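## Task

Press the green button to start the recorder's pen carriage; it sets off at once and makes a single pass with no pause. A pen marks its own colour's lane only while the key of that colour is pressed all the way down and the carriage is moving; a key pushed only partly may or may not mark. At the end, the middle line of every printed box must carry ink, and no ink may lie outside any box. On the ruler along the sheet's edge, the pens begin at 68 mm and travel at 9.61 mm/s. Arm bases (metres; heading in degrees counter-clockwise from +x): arm1 x=+0.65 y=+0.36 z=+0.74 heading -166; arm2 x=+0.65 y=-0.36 z=+0.77 heading +169; arm3 x=-0.65 y=+0.10 z=+0.76 heading +8; arm4 x=-0.08 y=-0.65 z=+0.81 heading +98. The result must hold up without a robot keeping anything in place at the end.

## Robot and tools

Setup: four identical i2rt Big YAM arms, arm1 to arm4, each with six revolute joints, a two-finger gripper and a wrist camera. A fixed room camera, cam_sheet, looks down on the recorder sheet. Key timing follows from the ruler: a box spanning ruler positions a to b is under the pen from (a - start)/speed to (b - start)/speed seconds after the green button is pressed, so keys must be fully down during those windows and up otherwise.

Frame: one shared scene frame, origin on the floor, +z up, metres. The hand point is midway between the fingertips; its z axis runs along the fingers and the fingers open along its y axis. Reach is roughly 1.0 m from the joint1 axis.

execute_actions(actions, cameras): actions is a list holding one action or none. An action is an object keyed by arm name ("arm1", "arm2", "arm3", "arm4"); each arm takes {"joints": {...}} with absolute joint targets by name, not offsets. All named motions begin together and may finish at different times. Joints, units and ranges (tolerance for counting as reached in brackets):
- joint1_rad: -2.879 to 2.879 rad (±0.045); base yaw, positive counter-clockwise from above, 0 extends the arm along its base heading.
- joint2_rad: 0 to 3.141 (±0.14); shoulder, 0 has the upper arm pointing back about level, increasing lifts it up then forward.
- joint3_rad: 0 to 3.019 (±0.09); elbow, 0 folded, increasing opens.
- joint4_rad: -1.692 to 1.57 (±0.055); hand pitch, positive tips fingers up.
- joint5_rad: -1.57 to 1.57 (±0.03); hand side swing, positive toward the arm's right.
- joint6_rad: -2.094 to 2.094 (±0.035); hand roll, positive clockwise viewed from behind the hand.
- gripper_m: 0 to 0.093 m, fingertip gap (±0.003); roughly 50 to 62 N per pad, some less.
Any joint or arm left out may keep driving to its previous target. Out-of-range values or unknown keys reject the whole call and nothing moves. One action runs at most 15 s. Joints move at different speeds, so the hand can sweep a wide path between postures. An empty actions list only reports state and pictures. cameras lists names from arm1_cam_wrist, arm2_cam_wrist, arm3_cam_wrist, arm4_cam_wrist, cam_sheet or "all"; omitted, null or ["all"] gives every camera, [] gives none. The pictures line gives the image order.

wait(seconds): 0 to 10 s, commands nothing, returns state and images. zoom_image(camera, region): region [x0, y0, x1, y1] in pixels of that camera's latest full image, at most 504 by 504, origin top-left; useful for reading the ruler, boxes and ink. read_manual(section): only "licences", no motion. finished_scene(scene): ends the given scene (1 or 2) after the last command is held; irreversible, reports success, then gives the next task.

Result lines: joint_positions reports readings. joint_status tells how each commanded joint ended: "off_target" (stopped short, may still push), "contact_stop" or "time_out" (holds where it stopped; a timed-out joint may keep a target within 0.375, 0.375, 0.113, 0.225, 0.075, 0.3 rad of its position for joints 1 to 6 and continue pushing, listed under on_its_own), "not_followed" (a self/inter-arm clearance check blocked that arm's joints; its gripper still runs, and blocked targets may be retried on later actions). on_its_own covers uncommanded behaviour; "held at" is the held target, not the position. A tiny change of target may not move a joint. To stop a push, command the joint its reported position. If a result reports a stop, later motion calls in that same reply are skipped.

Hazards: arms do not stop on contact and can press hard; a hard squeeze between two arms fails the run, and a hard collision may too. Nothing reports arm-to-arm contact, and the clearance check can be late and ignores fingers, gripper housings and wrist cameras. Drops, slips, slams and heavy pushing lower the result. Sustained pushing or holding warms motors: a MOTOR HOT line appears from 85 °C; at 100 °C the arm goes limp, an OVER-TEMPERATURE FAULT is reported and unreached keys read "limit_stop_at_motor_heat" (resend them after cooling). Some heat persists between scenes. Held joints sag under load.

Since the carriage runs once, plan key presses as pre-sent commands and account for that delay. Less robot motion time is better.

Cameras: calibration is given in OpenCV form (K, D, T_world_to_cam mapping scene frame to camera frame); wrist fisheye 504x504, cam_sheet pinhole+radial 504x504. Expect small errors; wrist poses also inherit joint-reading errors.

Each tool is called after ">>>" by a JSON object that holds its "method" and its "body".

## Session

>>> {"method": "execute_actions", "body": {"actions": []}}

Scene clock: 0.00 s.
arm1.joint_positions: joint1_rad=-0.705 joint2_rad=+0.468 joint3_rad=+1.641 joint4_rad=-1.440 joint5_rad=+0.013 joint6_rad=+0.427 gripper_m=+0.094
arm1.joint_status: not commanded
arm1.hand: x=+0.5542 y=+0.4055 z=+1.3918 quat_wxyz=(+0.021, -0.719, +0.346, +0.602) (m; scene frame)
arm2.joint_positions: joint1_rad=-0.864 joint2_rad=+0.463 joint3_rad=+1.435 joint4_rad=-1.284 joint5_rad=-0.004 joint6_rad=-0.074 gripper_m=+0.095
arm2.joint_status: not commanded
arm2.hand: x=+0.5726 y=-0.2178 z=+1.3676 quat_wxyz=(-0.315, +0.711, -0.383, -0.498) (m; scene frame)
arm3.joint_positions: joint1_rad=+0.021 joint2_rad=+0.443 joint3_rad=+1.719 joint4_rad=-1.559 joint5_rad=+0.234 joint6_rad=-0.442 gripper_m=+0.095
arm3.joint_status: not commanded
arm3.hand: x=-0.5956 y=+0.0699 z=+1.4172 quat_wxyz=(-0.579, +0.170, -0.778, +0.177) (m; scene frame)
arm4.joint_positions: joint1_rad=+0.425 joint2_rad=+0.294 joint3_rad=+1.608 joint4_rad=-1.219 joint5_rad=-0.209 joint6_rad=-0.745 gripper_m=+0.094
arm4.joint_status: not commanded
arm4.hand: x=-0.1110 y=-0.6481 z=+1.5036 quat_wxyz=(-0.518, +0.673, -0.017, -0.528) (m; scene frame)
pictures: arm1_cam_wrist, arm2_cam_wrist, arm3_cam_wrist, arm4_cam_wrist, cam_sheet
Images, in order (width x height): arm1_cam_wrist 504x504, arm2_cam_wrist 504x504, arm3_cam_wrist 504x504, arm4_cam_wrist 504x504, cam_sheet 504x504.

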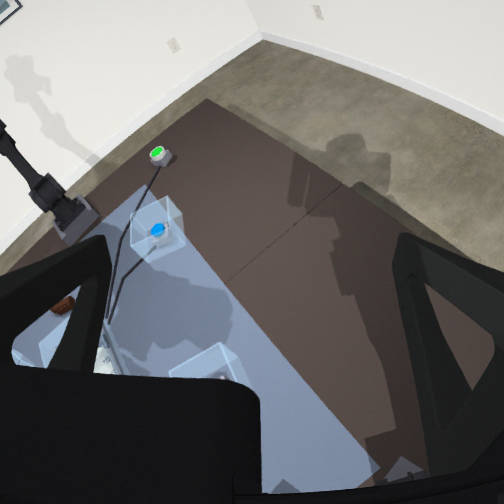

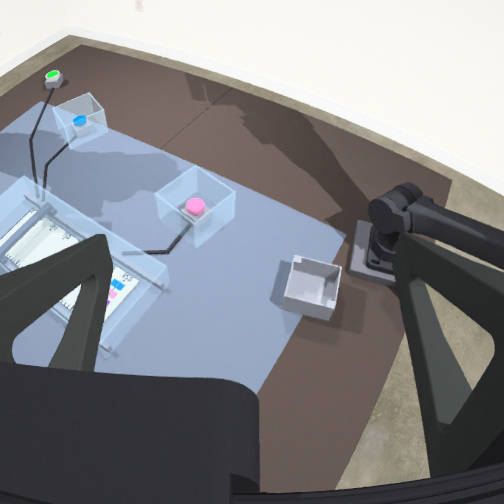

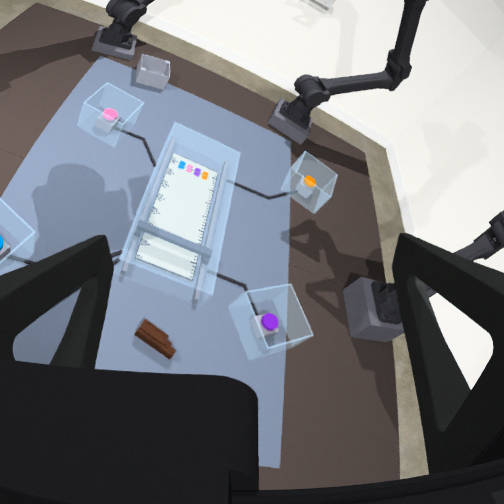

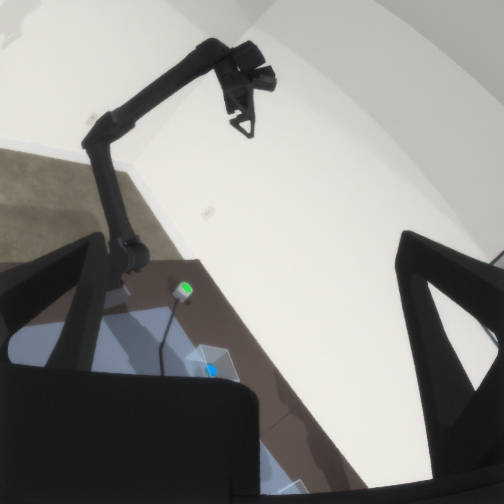

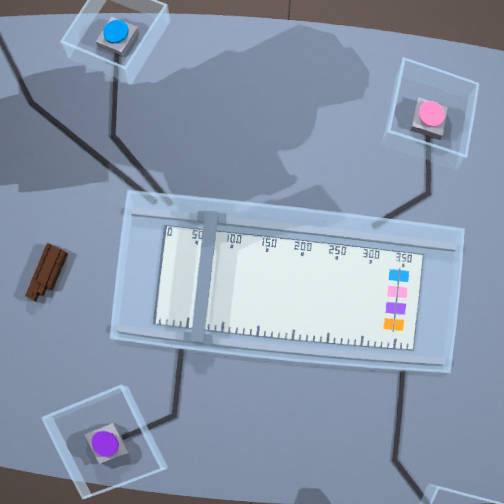

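>>> {"method": "zoom_image", "body": {"camera": "cam_sheet", "region": [140, 200, 480, 380]}}

>>> {"method": "zoom_image", "body": {"camera": "cam_sheet", "region": [340, 230, 450, 360]}}

>>> {"method": "zoom_image", "body": {"camera": "arm3_cam_wrist", "region": [0, 60, 360, 380]}}

>>> {"method": "zoom_image", "body": {"camera": "arm2_cam_wrist", "region": [0, 50, 360, 330]}}

Region (140, 200, 480, 380) of cam_sheet's 504x504 image, scaled by 1.482, with more detail than that image has; it fills the top 267 rows of this view, and the rest is white.

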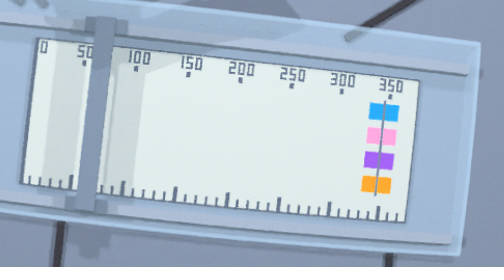

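Region (340, 230, 450, 360) of cam_sheet's 504x504 image, scaled by 3.877, with more detail than that image has; it fills the left 426 columns of this view, and the rest is white.

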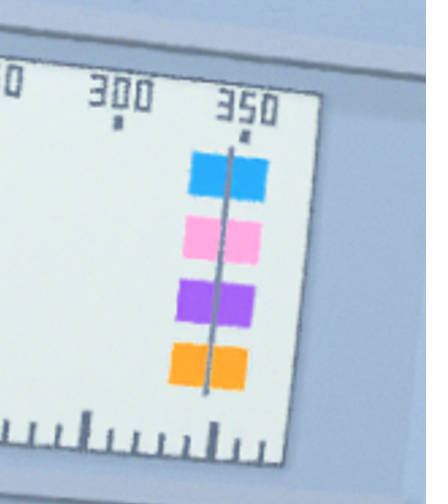

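Region (0, 60, 360, 380) of arm3_cam_wrist's 504x504 image, scaled by 1.400, with more detail than that image has.

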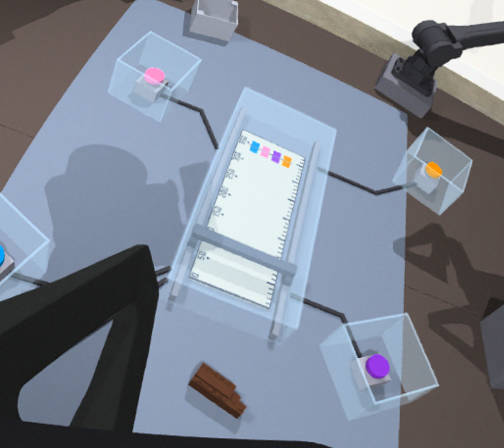

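Region (0, 50, 360, 330) of arm2_cam_wrist's 504x504 image, scaled by 1.400, with more detail than that image has.

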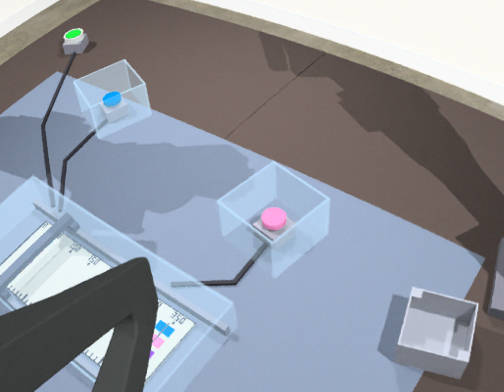

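>>> {"method": "execute_actions", "body": {"actions": [{"arm1":{"joints":{"joint1_rad":0.094,"joint2_rad":1.53,"joint3_rad":1.384,"joint4_rad":-1.424,"joint5_rad":0,"joint6_rad":0,"gripper_m":0}},"arm2":{"joints":{"joint1_rad":0.305,"joint2_rad":1.334,"joint3_rad":1.10,"joint4_rad":-1.336,"joint5_rad":0,"joint6_rad":0,"gripper_m":0}},"arm3":{"joints":{"joint1_rad":1.285,"joint2_rad":1.294,"joint3_rad":1.09,"joint4_rad":-1.366,"joint5_rad":0,"joint6_rad":0,"gripper_m":0}},"arm4":{"joints":{"joint1_rad":0.227,"joint2_rad":1.382,"joint3_rad":1.036,"joint4_rad":-1.225,"joint5_rad":0,"joint6_rad":0,"gripper_m":0}}}]}}

Scene clock: 50.50 s.
arm1.joint_positions: joint1_rad=+0.098 joint2_rad=+1.512 joint3_rad=+1.389 joint4_rad=-1.426 joint5_rad=+0.002 joint6_rad=+0.011 gripper_m=+0.001
arm1.joint_status: all done
arm1.hand: x=+0.2203 y=+0.2116 z=+0.9579 quat_wxyz=(+0.000, -0.987, -0.161, +0.004) (m; scene frame)
arm2.joint_positions: joint1_rad=+0.306 joint2_rad=+1.331 joint3_rad=+1.086 joint4_rad=-1.328 joint5_rad=+0.001 joint6_rad=-0.012 gripper_m=+0.001
arm2.joint_status: all done
arm2.hand: x=+0.2848 y=-0.3986 z=+0.9441 quat_wxyz=(+0.000, +0.998, +0.059, +0.000) (m; scene frame)
arm3.joint_positions: joint1_rad=+1.280 joint2_rad=+1.301 joint3_rad=+1.073 joint4_rad=-1.357 joint5_rad=+0.002 joint6_rad=-0.011 gripper_m=+0.001
arm3.joint_status: all done
arm3.hand: x=-0.5974 y=+0.4514 z=+0.9458 quat_wxyz=(+0.004, +0.657, -0.754, +0.007) (m; scene frame)
arm4.joint_positions: joint1_rad=+0.231 joint2_rad=+1.383 joint3_rad=+1.010 joint4_rad=-1.221 joint5_rad=-0.002 joint6_rad=-0.012 gripper_m=+0.001
arm4.joint_status: all done
arm4.hand: x=-0.2110 y=-0.3056 z=+0.9346 quat_wxyz=(+0.014, +0.828, -0.561, +0.007) (m; scene frame)
pictures: arm1_cam_wrist, arm2_cam_wrist, arm3_cam_wrist, arm4_cam_wrist, cam_sheet
camera_calibration (this result's frames):
arm1_cam_wrist: T_world_to_cam=[[-0.327585, 0.944815, -0.00363812, -0.121412], [0.773678, 0.270455, 0.572954, -0.768036], [0.542319, 0.184876, -0.81958, 0.752007], [0, 0, 0, 1]] pos_world=[0.146612, 0.183402, 1.05594]
arm2_cam_wrist: T_world_to_cam=[[-0.0911191, 0.99584, 0.0000369839, 0.42103], [0.806621, 0.0737838, 0.586446, -0.750626], [0.584004, 0.0534663, -0.809988, 0.741229], [0, 0, 0, 1]] pos_world=[0.210954, -0.403525, 1.04057]
arm3_cam_wrist: T_world_to_cam=[[0.989861, -0.141991, 0.00378703, 0.650054], [-0.115474, -0.788908, 0.603564, -0.278462], [-0.0827128, -0.597881, -0.797306, 1.10001], [0, 0, 0, 1]] pos_world=[-0.584633, 0.530298, 1.04266]
arm4_cam_wrist: T_world_to_cam=[[0.928483, 0.371106, -0.0141126, 0.320088], [0.300175, -0.727558, 0.61689, -0.732248], [0.218664, -0.577009, -0.786922, 0.731081], [0, 0, 0, 1]] pos_world=[-0.237255, -0.2297, 1.03154]
Images, in order (width x height): arm1_cam_wrist 504x504, arm2_cam_wrist 504x504, arm3_cam_wrist 504x504, arm4_cam_wrist 504x504, cam_sheet 504x504.

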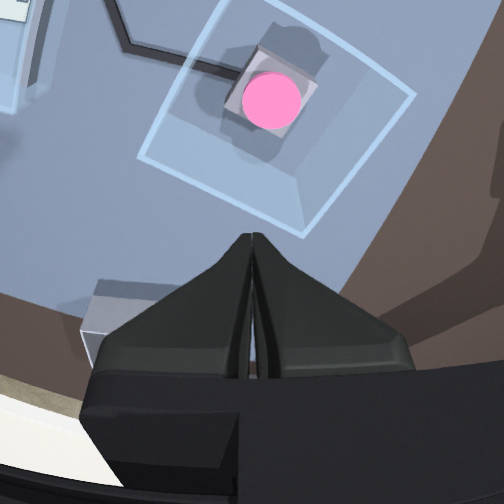

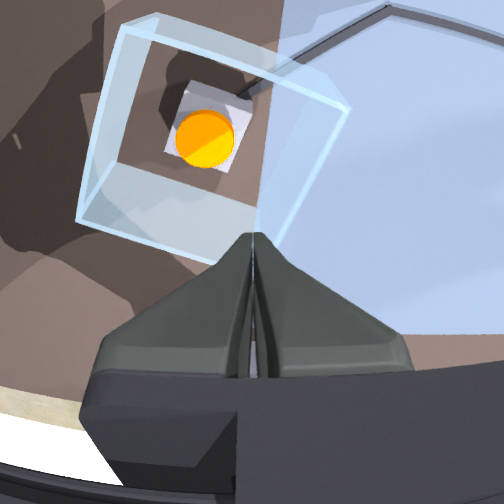

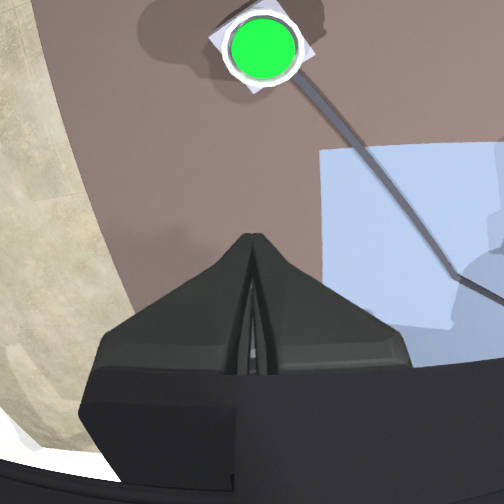

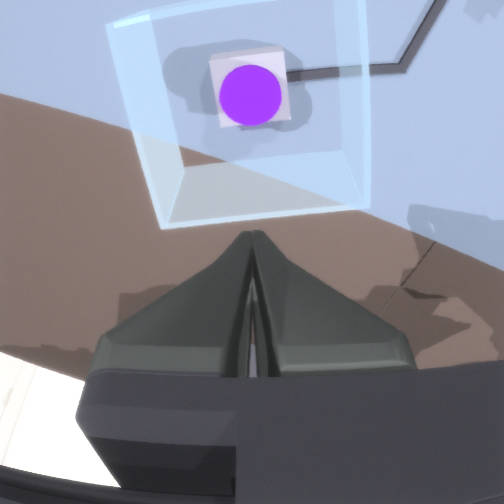

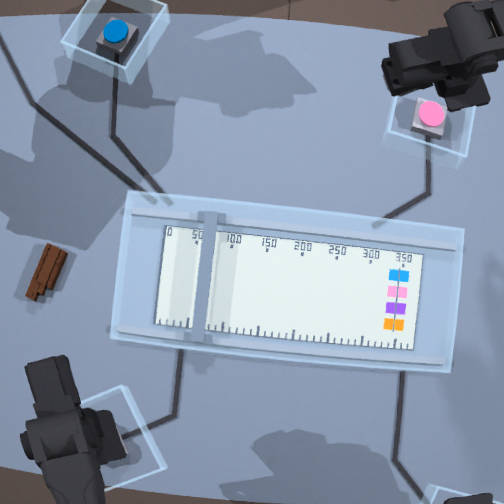

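>>> {"method": "execute_actions", "body": {"actions": [{"arm1":{"joints":{"joint1_rad":0.083,"joint2_rad":1.596,"joint3_rad":1.299,"joint4_rad":-1.274}},"arm2":{"joints":{"joint1_rad":0.385,"joint2_rad":1.327,"joint3_rad":0.927,"joint4_rad":-1.171}},"arm3":{"joints":{"joint1_rad":0.37,"joint2_rad":1.525,"joint3_rad":1.324,"joint4_rad":-1.37}},"arm4":{"joints":{"joint1_rad":0.234,"joint2_rad":1.448,"joint3_rad":0.93,"joint4_rad":-1.053}}}]}}

Scene clock: 68.90 s.
arm1.joint_positions: joint1_rad=+0.095 joint2_rad=+1.587 joint3_rad=+1.306 joint4_rad=-1.285 joint5_rad=+0.002 joint6_rad=+0.011 gripper_m=+0.001
arm1.joint_status: all done
arm1.hand: x=+0.2091 y=+0.2088 z=+0.8943 quat_wxyz=(+0.001, -0.987, -0.160, -0.004) (m; scene frame)
arm2.joint_positions: joint1_rad=+0.388 joint2_rad=+1.327 joint3_rad=+0.916 joint4_rad=-1.180 joint5_rad=+0.001 joint6_rad=-0.012 gripper_m=+0.001
arm2.joint_status: all done
arm2.hand: x=+0.3148 y=-0.4236 z=+0.8843 quat_wxyz=(-0.001, +0.995, +0.100, +0.008) (m; scene frame)
arm3.joint_positions: joint1_rad=+0.371 joint2_rad=+1.532 joint3_rad=+1.282 joint4_rad=-1.367 joint5_rad=+0.001 joint6_rad=-0.009 gripper_m=+0.001
arm3.joint_status: all done
arm3.hand: x=-0.2723 y=+0.3126 z=+0.9375 quat_wxyz=(+0.020, +0.258, -0.966, +0.008) (m; scene frame)
arm4.joint_positions: joint1_rad=+0.231 joint2_rad=+1.456 joint3_rad=+0.917 joint4_rad=-1.062 joint5_rad=-0.002 joint6_rad=-0.011 gripper_m=+0.001
arm4.joint_status: all done
arm4.hand: x=-0.2111 y=-0.3076 z=+0.8771 quat_wxyz=(+0.016, +0.828, -0.561, +0.009) (m; scene frame)
pictures: arm1_cam_wrist, arm2_cam_wrist, arm3_cam_wrist, arm4_cam_wrist, cam_sheet
camera_calibration (this result's frames):
arm1_cam_wrist: T_world_to_cam=[[-0.32539, 0.945573, -0.00358625, -0.123255], [0.765306, 0.26558, 0.586323, -0.731364], [0.555364, 0.188039, -0.810069, 0.694595], [0, 0, 0, 1]] pos_world=[0.133858, 0.180171, 0.991044]
arm2_cam_wrist: T_world_to_cam=[[-0.1724, 0.985027, 0.000577718, 0.469248], [0.787659, 0.137504, 0.600571, -0.71743], [0.591499, 0.103994, -0.799571, 0.686449], [0, 0, 0, 1]] pos_world=[0.239954, -0.434958, 0.979461]
arm3_cam_wrist: T_world_to_cam=[[0.493884, -0.869523, 0.0028911, 0.401767], [-0.679476, -0.383859, 0.625272, -0.646003], [-0.542578, -0.310776, -0.780402, 0.806537], [0, 0, 0, 1]] pos_world=[-0.19976, 0.352024, 1.03219]
arm4_cam_wrist: T_world_to_cam=[[0.928625, 0.370749, -0.0141809, 0.320065], [0.298426, -0.723675, 0.622283, -0.702042], [0.220449, -0.5821, -0.782664, 0.679793], [0, 0, 0, 1]] pos_world=[-0.237571, -0.231007, 0.973457]
Images, in order (width x height): arm1_cam_wrist 504x504, arm2_cam_wrist 504x504, arm3_cam_wrist 504x504, arm4_cam_wrist 504x504, cam_sheet 504x504.

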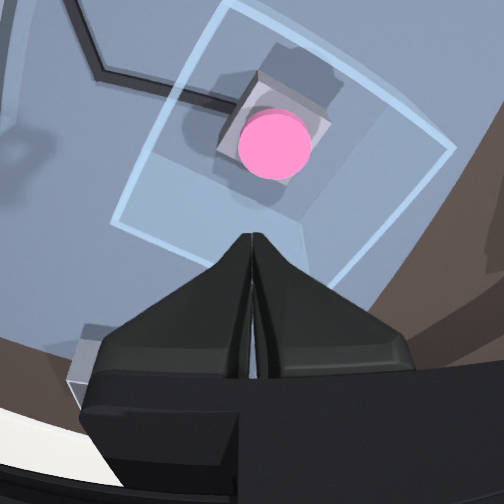

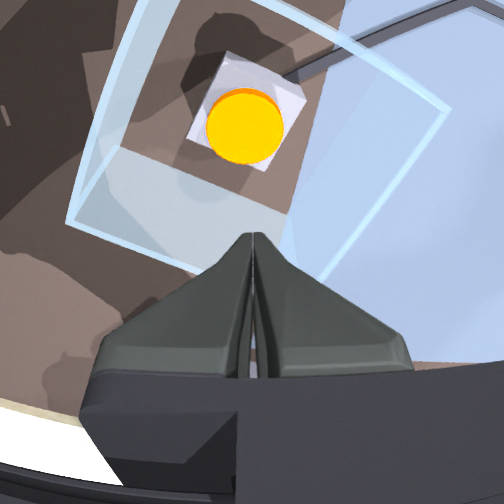

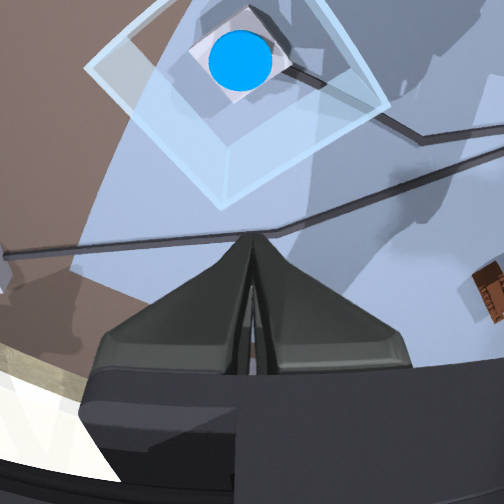

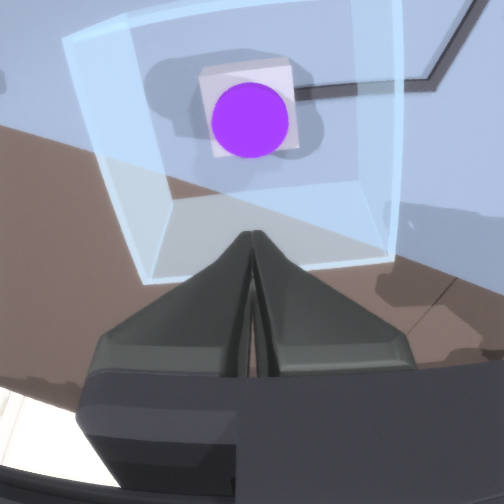

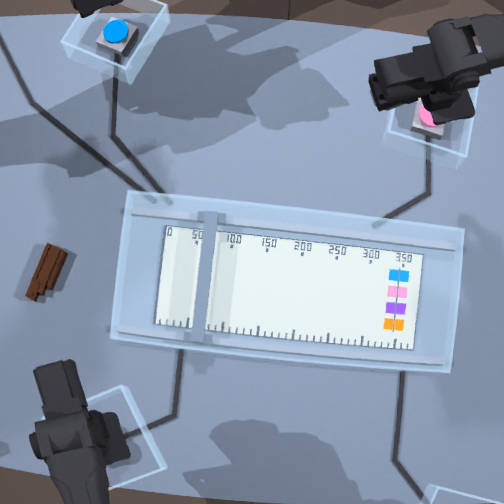

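>>> {"method": "execute_actions", "body": {"actions": [{"arm1":{"joints":{"joint1_rad":0.07,"joint2_rad":1.69,"joint3_rad":1.13,"joint4_rad":-1.011}},"arm2":{"joints":{"joint2_rad":1.464,"joint3_rad":0.756,"joint4_rad":-0.863}},"arm3":{"joints":{"joint1_rad":0.383,"joint2_rad":1.593,"joint3_rad":1.241,"joint4_rad":-1.219}},"arm4":{"joints":{"joint2_rad":1.633,"joint3_rad":0.816,"joint4_rad":-0.754}}}]}}

Scene clock: 88.77 s.
arm1.joint_positions: joint1_rad=+0.080 joint2_rad=+1.688 joint3_rad=+1.129 joint4_rad=-1.021 joint5_rad=+0.002 joint6_rad=+0.011 gripper_m=+0.001
arm1.joint_status: all done
arm1.hand: x=+0.2167 y=+0.2187 z=+0.7885 quat_wxyz=(+0.002, -0.988, -0.153, -0.011) (m; scene frame)
arm2.joint_positions: joint1_rad=+0.388 joint2_rad=+1.478 joint3_rad=+0.734 joint4_rad=-0.905 joint5_rad=+0.001 joint6_rad=-0.012 gripper_m=+0.001
arm2.joint_status: all done
arm2.hand: x=+0.3396 y=-0.4189 z=+0.7780 quat_wxyz=(-0.004, +0.994, +0.100, +0.038) (m; scene frame)
arm3.joint_positions: joint1_rad=+0.371 joint2_rad=+1.589 joint3_rad=+1.243 joint4_rad=-1.230 joint5_rad=+0.001 joint6_rad=-0.009 gripper_m=+0.001
arm3.joint_status: all done
arm3.hand: x=-0.2542 y=+0.3226 z=+0.8985 quat_wxyz=(+0.001, +0.258, -0.966, +0.003) (m; scene frame)
arm4.joint_positions: joint1_rad=+0.231 joint2_rad=+1.643 joint3_rad=+0.803 joint4_rad=-0.763 joint5_rad=-0.002 joint6_rad=-0.011 gripper_m=+0.001
arm4.joint_status: all done
arm4.hand: x=-0.2112 y=-0.3110 z=+0.7772 quat_wxyz=(+0.017, +0.828, -0.561, +0.011) (m; scene frame)
pictures: arm1_cam_wrist, arm2_cam_wrist, arm3_cam_wrist, arm4_cam_wrist, cam_sheet
camera_calibration (this result's frames):
arm1_cam_wrist: T_world_to_cam=[[-0.310898, 0.950437, -0.00337576, -0.134977], [0.761347, 0.251167, 0.597716, -0.682717], [0.56894, 0.183259, -0.8017, 0.59432], [0, 0, 0, 1]] pos_world=[0.139688, 0.190849, 0.884082]
arm2_cam_wrist: T_world_to_cam=[[-0.172446, 0.985018, 0.00151499, 0.468161], [0.751674, 0.1306, 0.646474, -0.700251], [0.636591, 0.112621, -0.762934, 0.546105], [0, 0, 0, 1]] pos_world=[0.259448, -0.431196, 0.868627]
arm3_cam_wrist: T_world_to_cam=[[0.49392, -0.869502, 0.00304812, 0.401504], [-0.700687, -0.395944, 0.59352, -0.57838], [-0.51486, -0.295287, -0.804814, 0.812966], [0, 0, 0, 1]] pos_world=[-0.185011, 0.360161, 0.996342]
arm4_cam_wrist: T_world_to_cam=[[0.928766, 0.370393, -0.014206, 0.319991], [0.297405, -0.721777, 0.624971, -0.644075], [0.221231, -0.584677, -0.780519, 0.597338], [0, 0, 0, 1]] pos_world=[-0.237796, -0.234151, 0.873308]
Images, in order (width x height): arm1_cam_wrist 504x504, arm2_cam_wrist 504x504, arm3_cam_wrist 504x504, arm4_cam_wrist 504x504, cam_sheet 504x504.

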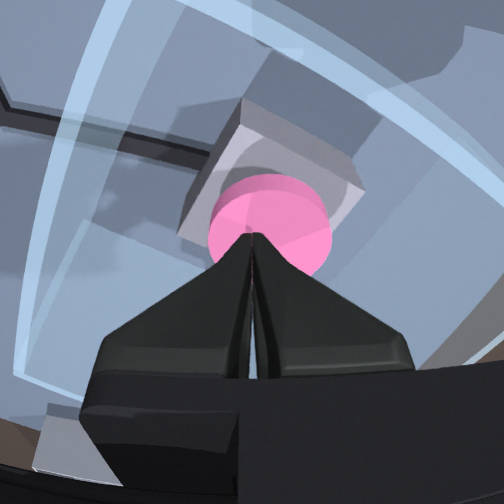

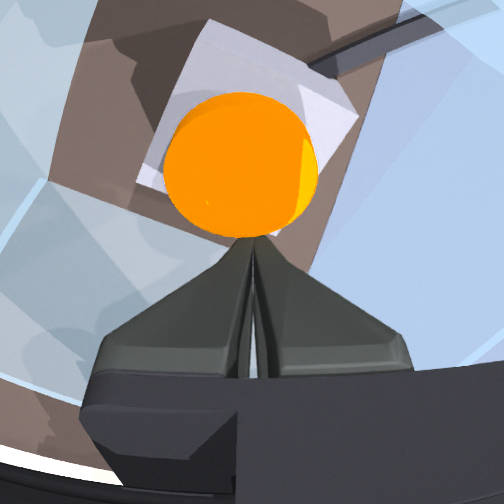

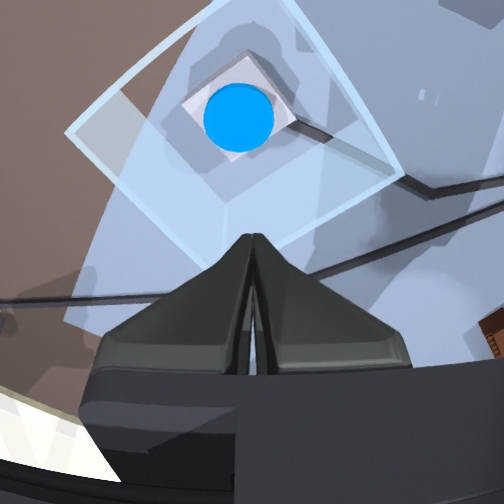

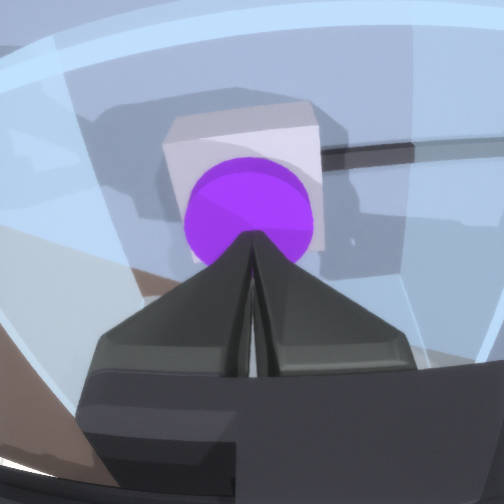

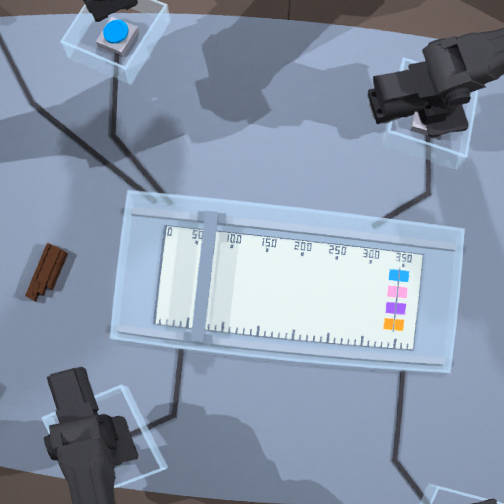

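>>> {"method": "execute_actions", "body": {"actions": [{"arm1":{"joints":{"joint2_rad":1.752,"joint3_rad":1.089,"joint4_rad":-0.908}},"arm2":{"joints":{"joint2_rad":1.455,"joint3_rad":0.77,"joint4_rad":-0.83}},"arm3":{"joints":{"joint1_rad":0.395,"joint2_rad":1.717,"joint3_rad":1.104,"joint4_rad":-0.958}},"arm4":{"joints":{"joint2_rad":1.73,"joint3_rad":0.792,"joint4_rad":-0.633}}}]}}

Scene clock: 96.33 s.
arm1.joint_positions: joint1_rad=+0.080 joint2_rad=+1.694 joint3_rad=+1.111 joint4_rad=-0.942 joint5_rad=+0.002 joint6_rad=+0.011 gripper_m=+0.001
arm1.joint_status: all done
arm1.hand: x=+0.2064 y=+0.2154 z=+0.7801 quat_wxyz=(-0.002, -0.988, -0.153, +0.017) (m; scene frame)
arm2.joint_positions: joint1_rad=+0.388 joint2_rad=+1.473 joint3_rad=+0.730 joint4_rad=-0.896 joint5_rad=+0.001 joint6_rad=-0.012 gripper_m=+0.001
arm2.joint_status: joint4_rad time_out (moved +0.009 of +0.075); the others done
arm2.on_its_own: joint4_rad reads -0.896 and still pushes toward -0.830 since a time_out
arm2.hand: x=+0.3387 y=-0.4190 z=+0.7785 quat_wxyz=(-0.003, +0.994, +0.100, +0.032) (m; scene frame)
arm3.joint_positions: joint1_rad=+0.383 joint2_rad=+1.726 joint3_rad=+1.094 joint4_rad=-0.969 joint5_rad=+0.001 joint6_rad=-0.009 gripper_m=+0.001
arm3.joint_status: all done
arm3.hand: x=-0.2616 y=+0.3240 z=+0.7889 quat_wxyz=(+0.012, +0.263, -0.965, +0.006) (m; scene frame)
arm4.joint_positions: joint1_rad=+0.231 joint2_rad=+1.662 joint3_rad=+0.797 joint4_rad=-0.691 joint5_rad=-0.002 joint6_rad=-0.010 gripper_m=+0.001
arm4.joint_status: joint4_rad time_out (moved +0.072 of +0.130); the others done
arm4.on_its_own: joint4_rad reads -0.691 and still pushes toward -0.633 since a time_out
arm4.hand: x=-0.2155 y=-0.3000 z=+0.7691 quat_wxyz=(+0.003, +0.827, -0.562, -0.009) (m; scene frame)
pictures: arm1_cam_wrist, arm2_cam_wrist, arm3_cam_wrist, arm4_cam_wrist, cam_sheet
camera_calibration (this result's frames):
arm1_cam_wrist: T_world_to_cam=[[-0.311007, 0.950401, -0.00343096, -0.134909], [0.791598, 0.261035, 0.552479, -0.642185], [0.525973, 0.169109, -0.833519, 0.63084], [0, 0, 0, 1]] pos_world=[0.13459, 0.18917, 0.880148]
arm2_cam_wrist: T_world_to_cam=[[-0.172434, 0.98502, 0.00134481, 0.468305], [0.758413, 0.131893, 0.63829, -0.695147], [0.628551, 0.111083, -0.769795, 0.554458], [0, 0, 0, 1]] pos_world=[0.259455, -0.431195, 0.869894]
arm3_cam_wrist: T_world_to_cam=[[0.504147, -0.863613, 0.00298302, 0.407544], [-0.683432, -0.396847, 0.612726, -0.528348], [-0.527974, -0.310942, -0.79029, 0.711531], [0, 0, 0, 1]] pos_world=[-0.190882, 0.363532, 0.884832]
arm4_cam_wrist: T_world_to_cam=[[0.929192, 0.369343, -0.013687, 0.319234], [0.306555, -0.749484, 0.586769, -0.606774], [0.206461, -0.549417, -0.809639, 0.628238], [0, 0, 0, 1]] pos_world=[-0.240327, -0.227511, 0.869051]
Images, in order (width x height): arm1_cam_wrist 504x504, arm2_cam_wrist 504x504, arm3_cam_wrist 504x504, arm4_cam_wrist 504x504, cam_sheet 504x504.

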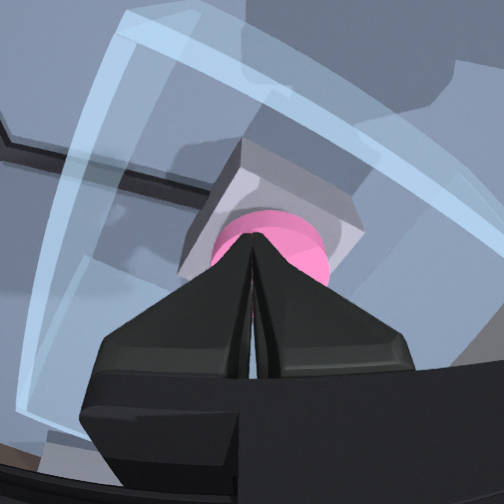

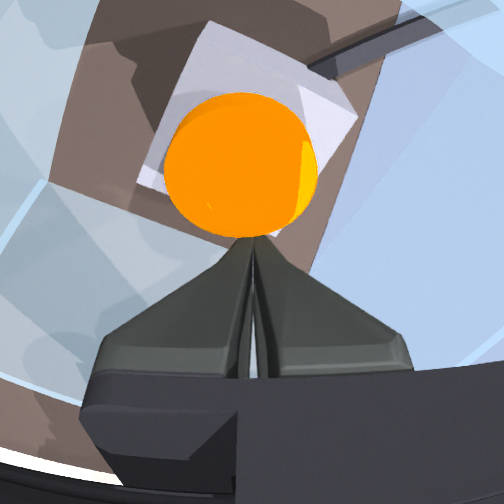

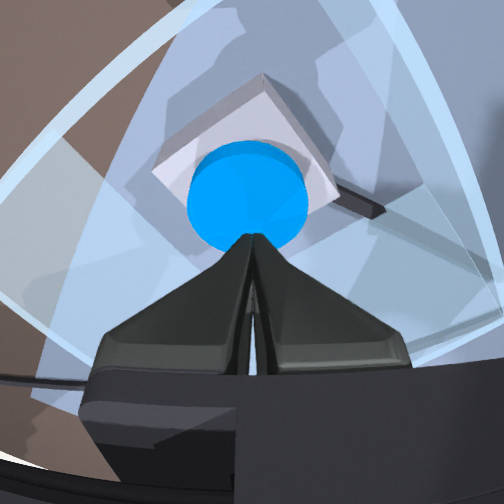

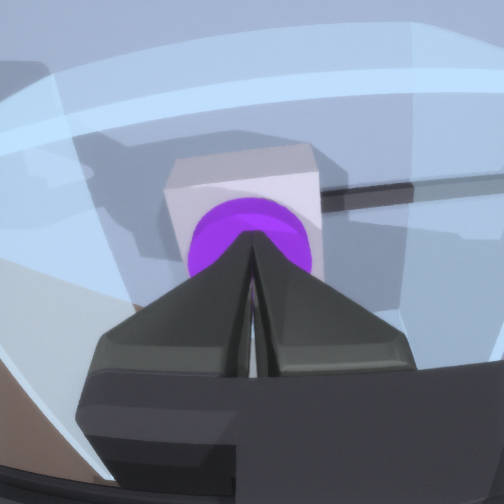

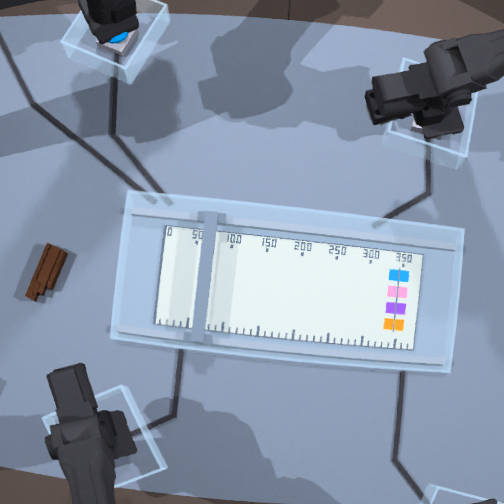

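>>> {"method": "execute_actions", "body": {"actions": [{"arm1":{"joints":{"joint2_rad":1.655,"joint3_rad":1.19,"joint4_rad":-1.095}},"arm2":{"joints":{"joint2_rad":1.37,"joint3_rad":0.84,"joint4_rad":-1.0}},"arm3":{"joints":{"joint2_rad":1.69,"joint3_rad":1.17,"joint4_rad":-1.04}},"arm4":{"joints":{"joint2_rad":1.57,"joint3_rad":0.865,"joint4_rad":-0.85}}}]}}

Scene clock: 120.23 s.
arm1.joint_positions: joint1_rad=+0.080 joint2_rad=+1.669 joint3_rad=+1.142 joint4_rad=-1.084 joint5_rad=+0.002 joint6_rad=+0.011 gripper_m=+0.001
arm1.joint_status: all done
arm1.hand: x=+0.2247 y=+0.2214 z=+0.8011 quat_wxyz=(+0.005, -0.988, -0.153, -0.026) (m; scene frame)
arm2.joint_positions: joint1_rad=+0.388 joint2_rad=+1.361 joint3_rad=+0.819 joint4_rad=-0.992 joint5_rad=+0.001 joint6_rad=-0.012 gripper_m=+0.001
arm2.joint_status: all done
arm2.hand: x=+0.3108 y=-0.4244 z=+0.8405 quat_wxyz=(+0.001, +0.995, +0.100, -0.020) (m; scene frame)
arm3.joint_positions: joint1_rad=+0.383 joint2_rad=+1.694 joint3_rad=+1.131 joint4_rad=-1.030 joint5_rad=+0.001 joint6_rad=-0.009 gripper_m=+0.001
arm3.joint_status: all done
arm3.hand: x=-0.2573 y=+0.3266 z=+0.8141 quat_wxyz=(+0.009, +0.263, -0.965, +0.005) (m; scene frame)
arm4.joint_positions: joint1_rad=+0.231 joint2_rad=+1.567 joint3_rad=+0.832 joint4_rad=-0.842 joint5_rad=-0.002 joint6_rad=-0.010 gripper_m=+0.001
arm4.joint_status: all done
arm4.hand: x=-0.2130 y=-0.3050 z=+0.8114 quat_wxyz=(+0.010, +0.827, -0.562, +0.000) (m; scene frame)
pictures: arm1_cam_wrist, arm2_cam_wrist, arm3_cam_wrist, arm4_cam_wrist, cam_sheet
camera_calibration (this result's frames):
arm1_cam_wrist: T_world_to_cam=[[-0.310836, 0.950458, -0.00334133, -0.135006], [0.742977, 0.245172, 0.622797, -0.711694], [0.592761, 0.191105, -0.782377, 0.576779], [0, 0, 0, 1]] pos_world=[0.144916, 0.192579, 0.894048]
arm2_cam_wrist: T_world_to_cam=[[-0.172407, 0.985026, -0.00033023, 0.470092], [0.819898, 0.143691, 0.554184, -0.656316], [0.545933, 0.0952746, -0.832394, 0.691938], [0, 0, 0, 1]] pos_world=[0.241407, -0.43467, 0.93984]
arm3_cam_wrist: T_world_to_cam=[[0.504153, -0.863609, 0.00301292, 0.407527], [-0.687446, -0.399197, 0.606679, -0.535198], [-0.52273, -0.30793, -0.794941, 0.738748], [0, 0, 0, 1]] pos_world=[-0.18721, 0.365777, 0.910727]
arm4_cam_wrist: T_world_to_cam=[[0.92919, 0.36934, -0.0139103, 0.319468], [0.301955, -0.736881, 0.604838, -0.647874], [0.213141, -0.56621, -0.796227, 0.644639], [0, 0, 0, 1]] pos_world=[-0.238617, -0.230398, 0.909581]
Images, in order (width x height): arm1_cam_wrist 504x504, arm2_cam_wrist 504x504, arm3_cam_wrist 504x504, arm4_cam_wrist 504x504, cam_sheet 504x504.

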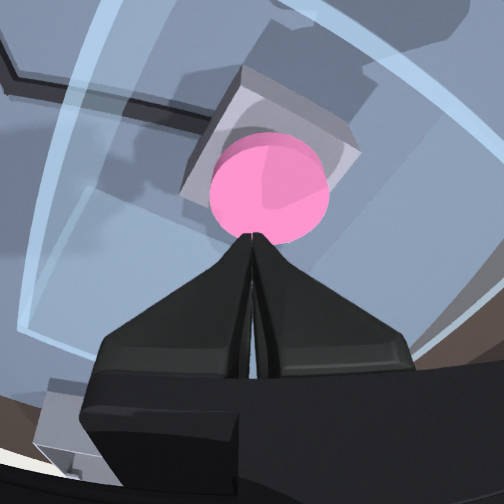

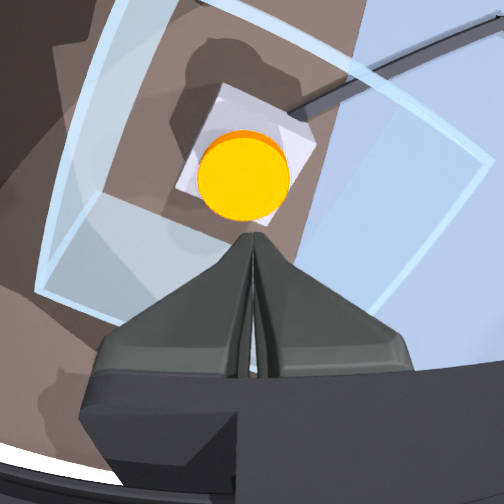

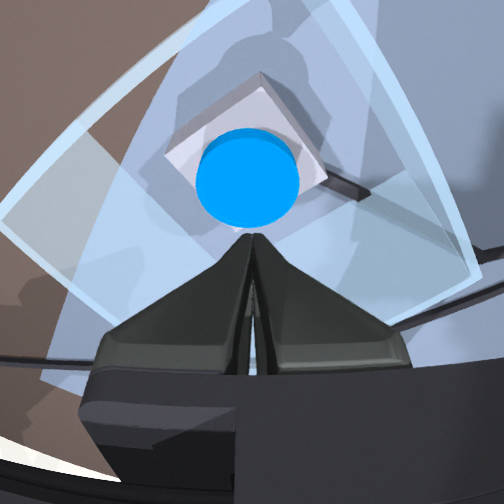

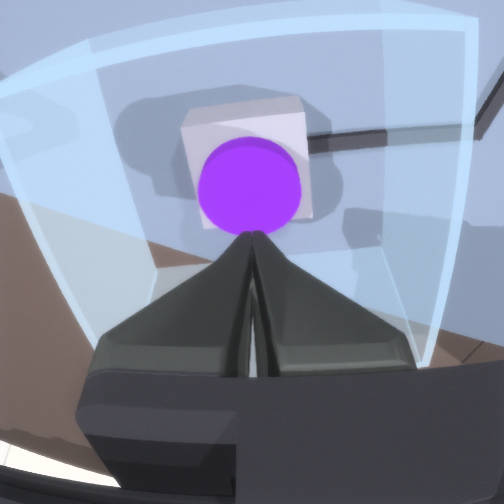

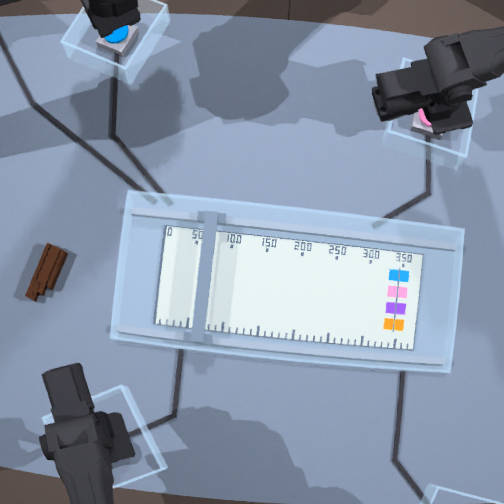

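>>> {"method": "execute_actions", "body": {"actions": [{"arm1":{"joints":{"joint4_rad":-1.01}},"arm2":{"joints":{"joint2_rad":1.44,"joint4_rad":-0.90}},"arm3":{"joints":{"joint4_rad":-0.985}},"arm4":{"joints":{"joint4_rad":-0.815}}}]}}

>>> {"method": "execute_actions", "body": {"actions": [{"arm1":{"joints":{"joint2_rad":1.75}},"arm3":{"joints":{"joint2_rad":1.80}},"arm4":{"joints":{"joint2_rad":1.70}}}]}}

Scene clock: 136.40 s.
arm1.joint_positions: joint1_rad=+0.080 joint2_rad=+1.669 joint3_rad=+1.142 joint4_rad=-1.022 joint5_rad=+0.002 joint6_rad=+0.011 gripper_m=+0.001
arm1.joint_status: all done
arm1.hand: x=+0.2101 y=+0.2166 z=+0.8007 quat_wxyz=(+0.000, -0.988, -0.153, +0.005) (m; scene frame)
arm2.joint_positions: joint1_rad=+0.388 joint2_rad=+1.444 joint3_rad=+0.819 joint4_rad=-0.909 joint5_rad=+0.001 joint6_rad=-0.012 gripper_m=+0.001
arm2.joint_status: all done
arm2.hand: x=+0.2966 y=-0.4271 z=+0.8138 quat_wxyz=(+0.001, +0.995, +0.100, -0.020) (m; scene frame)
arm3.joint_positions: joint1_rad=+0.383 joint2_rad=+1.694 joint3_rad=+1.131 joint4_rad=-0.997 joint5_rad=+0.001 joint6_rad=-0.009 gripper_m=+0.001
arm3.joint_status: all done
arm3.hand: x=-0.2502 y=+0.3307 z=+0.8141 quat_wxyz=(-0.007, +0.263, -0.965, +0.001) (m; scene frame)
arm4.joint_positions: joint1_rad=+0.231 joint2_rad=+1.567 joint3_rad=+0.832 joint4_rad=-0.825 joint5_rad=-0.002 joint6_rad=-0.010 gripper_m=+0.001
arm4.joint_status: all done
arm4.hand: x=-0.2146 y=-0.3009 z=+0.8114 quat_wxyz=(+0.005, +0.827, -0.562, -0.007) (m; scene frame)
pictures: arm1_cam_wrist, arm2_cam_wrist, arm3_cam_wrist, arm4_cam_wrist, cam_sheet
camera_calibration (this result's frames):
arm1_cam_wrist: T_world_to_cam=[[-0.310958, 0.950417, -0.00340738, -0.134902], [0.778539, 0.256776, 0.572663, -0.669286], [0.545144, 0.175422, -0.819784, 0.629433], [0, 0, 0, 1]] pos_world=[0.135985, 0.189654, 0.898815]
arm2_cam_wrist: T_world_to_cam=[[-0.172407, 0.985026, -0.000324139, 0.470302], [0.81969, 0.143651, 0.554502, -0.629651], [0.546245, 0.0953343, -0.832182, 0.677457], [0, 0, 0, 1]] pos_world=[0.227144, -0.437395, 0.913063]
arm3_cam_wrist: T_world_to_cam=[[0.504181, -0.863593, 0.0031437, 0.40739], [-0.704438, -0.409152, 0.579967, -0.507906], [-0.499569, -0.294623, -0.814634, 0.761102], [0, 0, 0, 1]] pos_world=[-0.182964, 0.368246, 0.913308]
arm4_cam_wrist: T_world_to_cam=[[0.929192, 0.369343, -0.0137324, 0.319282], [0.305631, -0.746952, 0.590468, -0.634935], [0.207828, -0.552855, -0.806944, 0.658868], [0, 0, 0, 1]] pos_world=[-0.239549, -0.227932, 0.910963]
Images, in order (width x height): arm1_cam_wrist 504x504, arm2_cam_wrist 504x504, arm3_cam_wrist 504x504, arm4_cam_wrist 504x504, cam_sheet 504x504.

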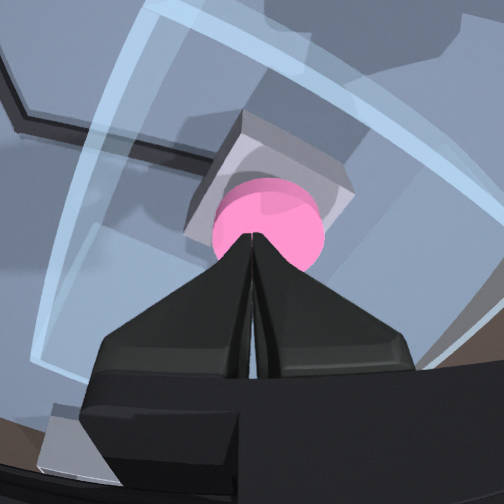

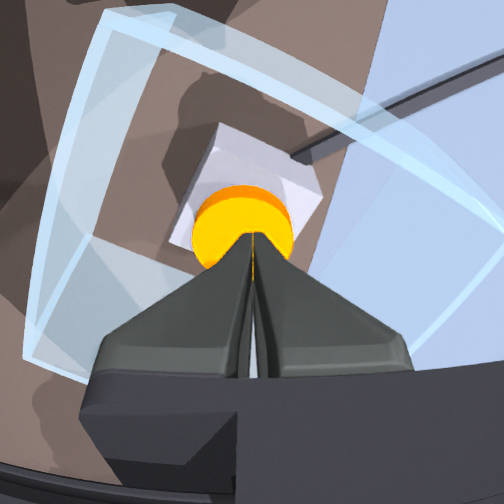

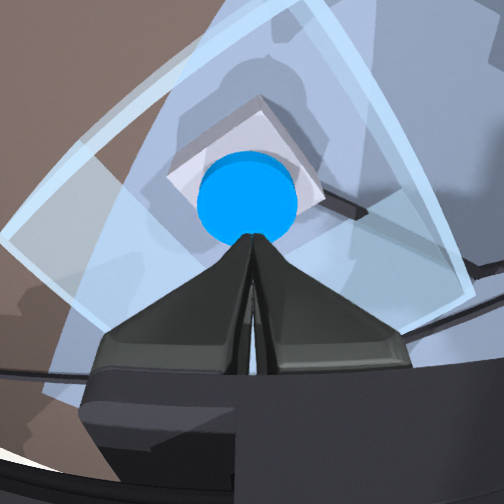

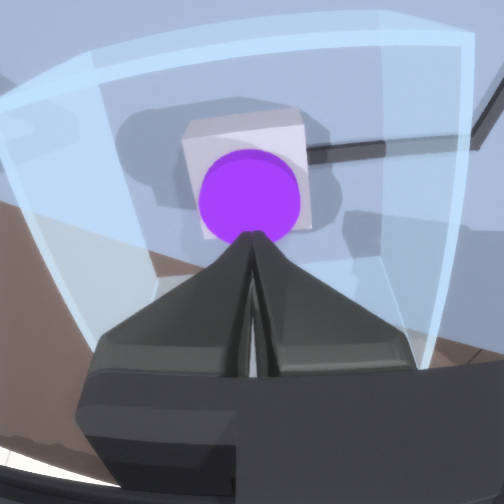

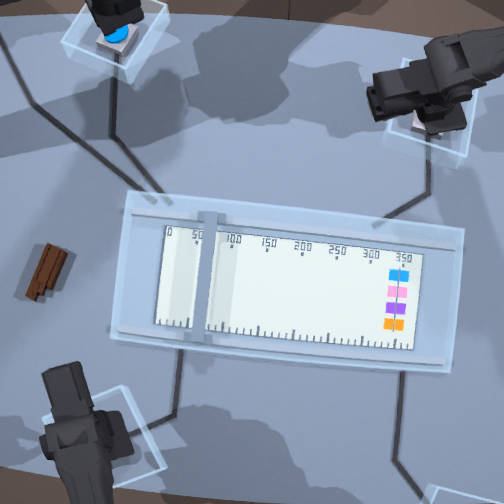

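Scene clock: 137.23 s.
arm1.joint_positions: joint1_rad=+0.080 joint2_rad=+1.718 joint3_rad=+1.149 joint4_rad=-1.020 joint5_rad=+0.002 joint6_rad=+0.011 gripper_m=+0.001
arm1.joint_status: all done
arm1.hand: x=+0.2105 y=+0.2167 z=+0.7816 quat_wxyz=(+0.003, -0.988, -0.153, -0.015) (m; scene frame)
arm2.joint_positions: joint1_rad=+0.388 joint2_rad=+1.444 joint3_rad=+0.819 joint4_rad=-0.909 joint5_rad=+0.001 joint6_rad=-0.012 gripper_m=+0.001
arm2.joint_status: not commanded
arm2.hand: x=+0.2966 y=-0.4271 z=+0.8138 quat_wxyz=(+0.001, +0.995, +0.100, -0.020) (m; scene frame)
arm3.joint_positions: joint1_rad=+0.383 joint2_rad=+1.790 joint3_rad=+1.138 joint4_rad=-0.994 joint5_rad=+0.001 joint6_rad=-0.009 gripper_m=+0.001
arm3.joint_status: all done
arm3.hand: x=-0.2555 y=+0.3275 z=+0.7741 quat_wxyz=(+0.035, +0.263, -0.964, +0.012) (m; scene frame)
arm4.joint_positions: joint1_rad=+0.231 joint2_rad=+1.690 joint3_rad=+0.846 joint4_rad=-0.824 joint5_rad=-0.002 joint6_rad=-0.010 gripper_m=+0.001
arm4.joint_status: all done
arm4.hand: x=-0.2114 y=-0.3107 z=+0.7724 quat_wxyz=(+0.036, +0.826, -0.561, +0.037) (m; scene frame)
pictures: arm1_cam_wrist, arm2_cam_wrist, arm3_cam_wrist, arm4_cam_wrist, cam_sheet
camera_calibration (this result's frames):
arm1_cam_wrist: T_world_to_cam=[[-0.31088, 0.950443, -0.00336602, -0.134997], [0.756113, 0.249459, 0.605031, -0.677677], [0.575888, 0.185547, -0.796195, 0.586419], [0, 0, 0, 1]] pos_world=[0.132722, 0.188551, 0.876465]
arm2_cam_wrist: T_world_to_cam=[[-0.172407, 0.985026, -0.000324139, 0.470302], [0.81969, 0.143651, 0.554502, -0.629651], [0.546245, 0.0953343, -0.832182, 0.677457], [0, 0, 0, 1]] pos_world=[0.227144, -0.437395, 0.913063]
arm3_cam_wrist: T_world_to_cam=[[0.504102, -0.86364, 0.00280491, 0.407636], [-0.658517, -0.382268, 0.648249, -0.539612], [-0.558781, -0.32863, -0.761424, 0.679779], [0, 0, 0, 1]] pos_world=[-0.180987, 0.36917, 0.866259]
arm4_cam_wrist: T_world_to_cam=[[0.9292, 0.36928, -0.0148049, 0.320193], [0.281998, -0.682547, 0.674245, -0.669922], [0.23888, -0.630684, -0.738359, 0.550696], [0, 0, 0, 1]] pos_world=[-0.240157, -0.228179, 0.863043]
Images, in order (width x height): arm1_cam_wrist 504x504, arm2_cam_wrist 504x504, arm3_cam_wrist 504x504, arm4_cam_wrist 504x504, cam_sheet 504x504.

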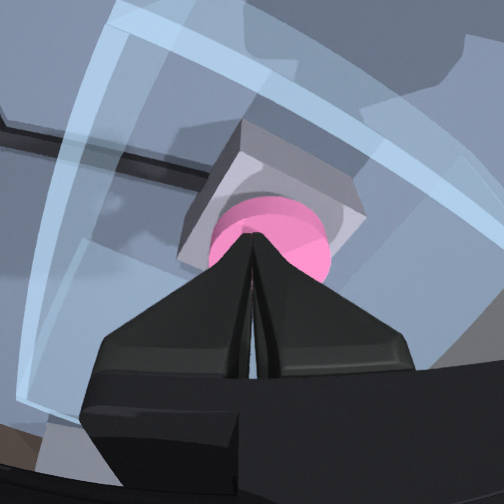

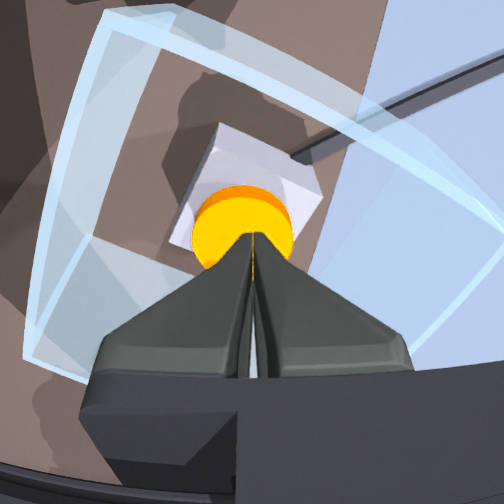

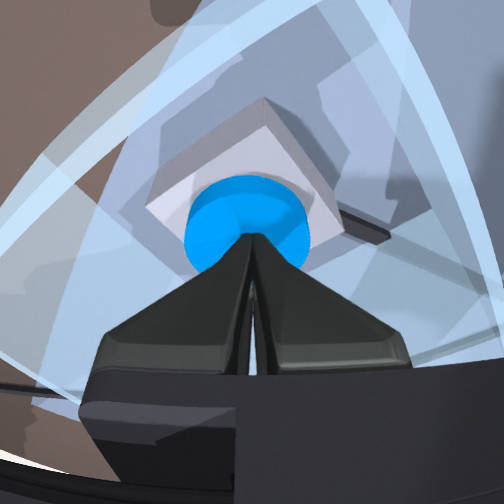

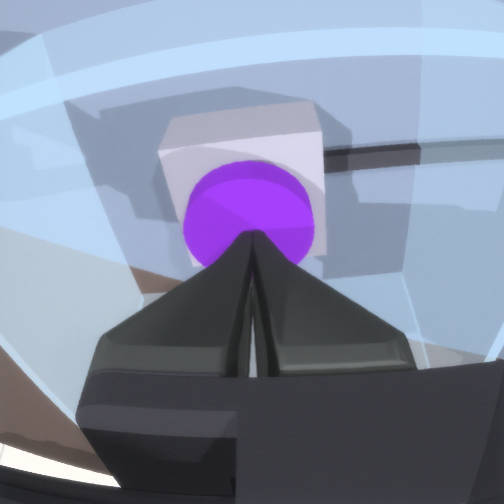

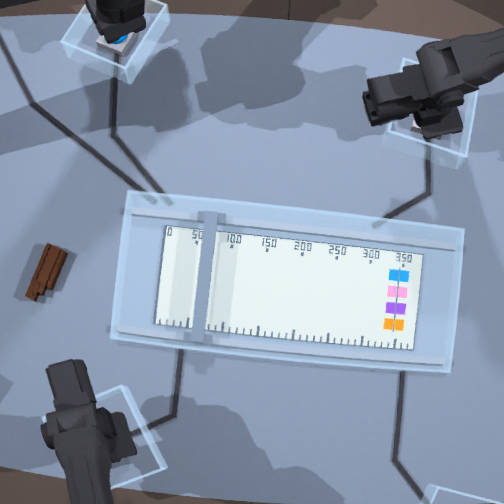

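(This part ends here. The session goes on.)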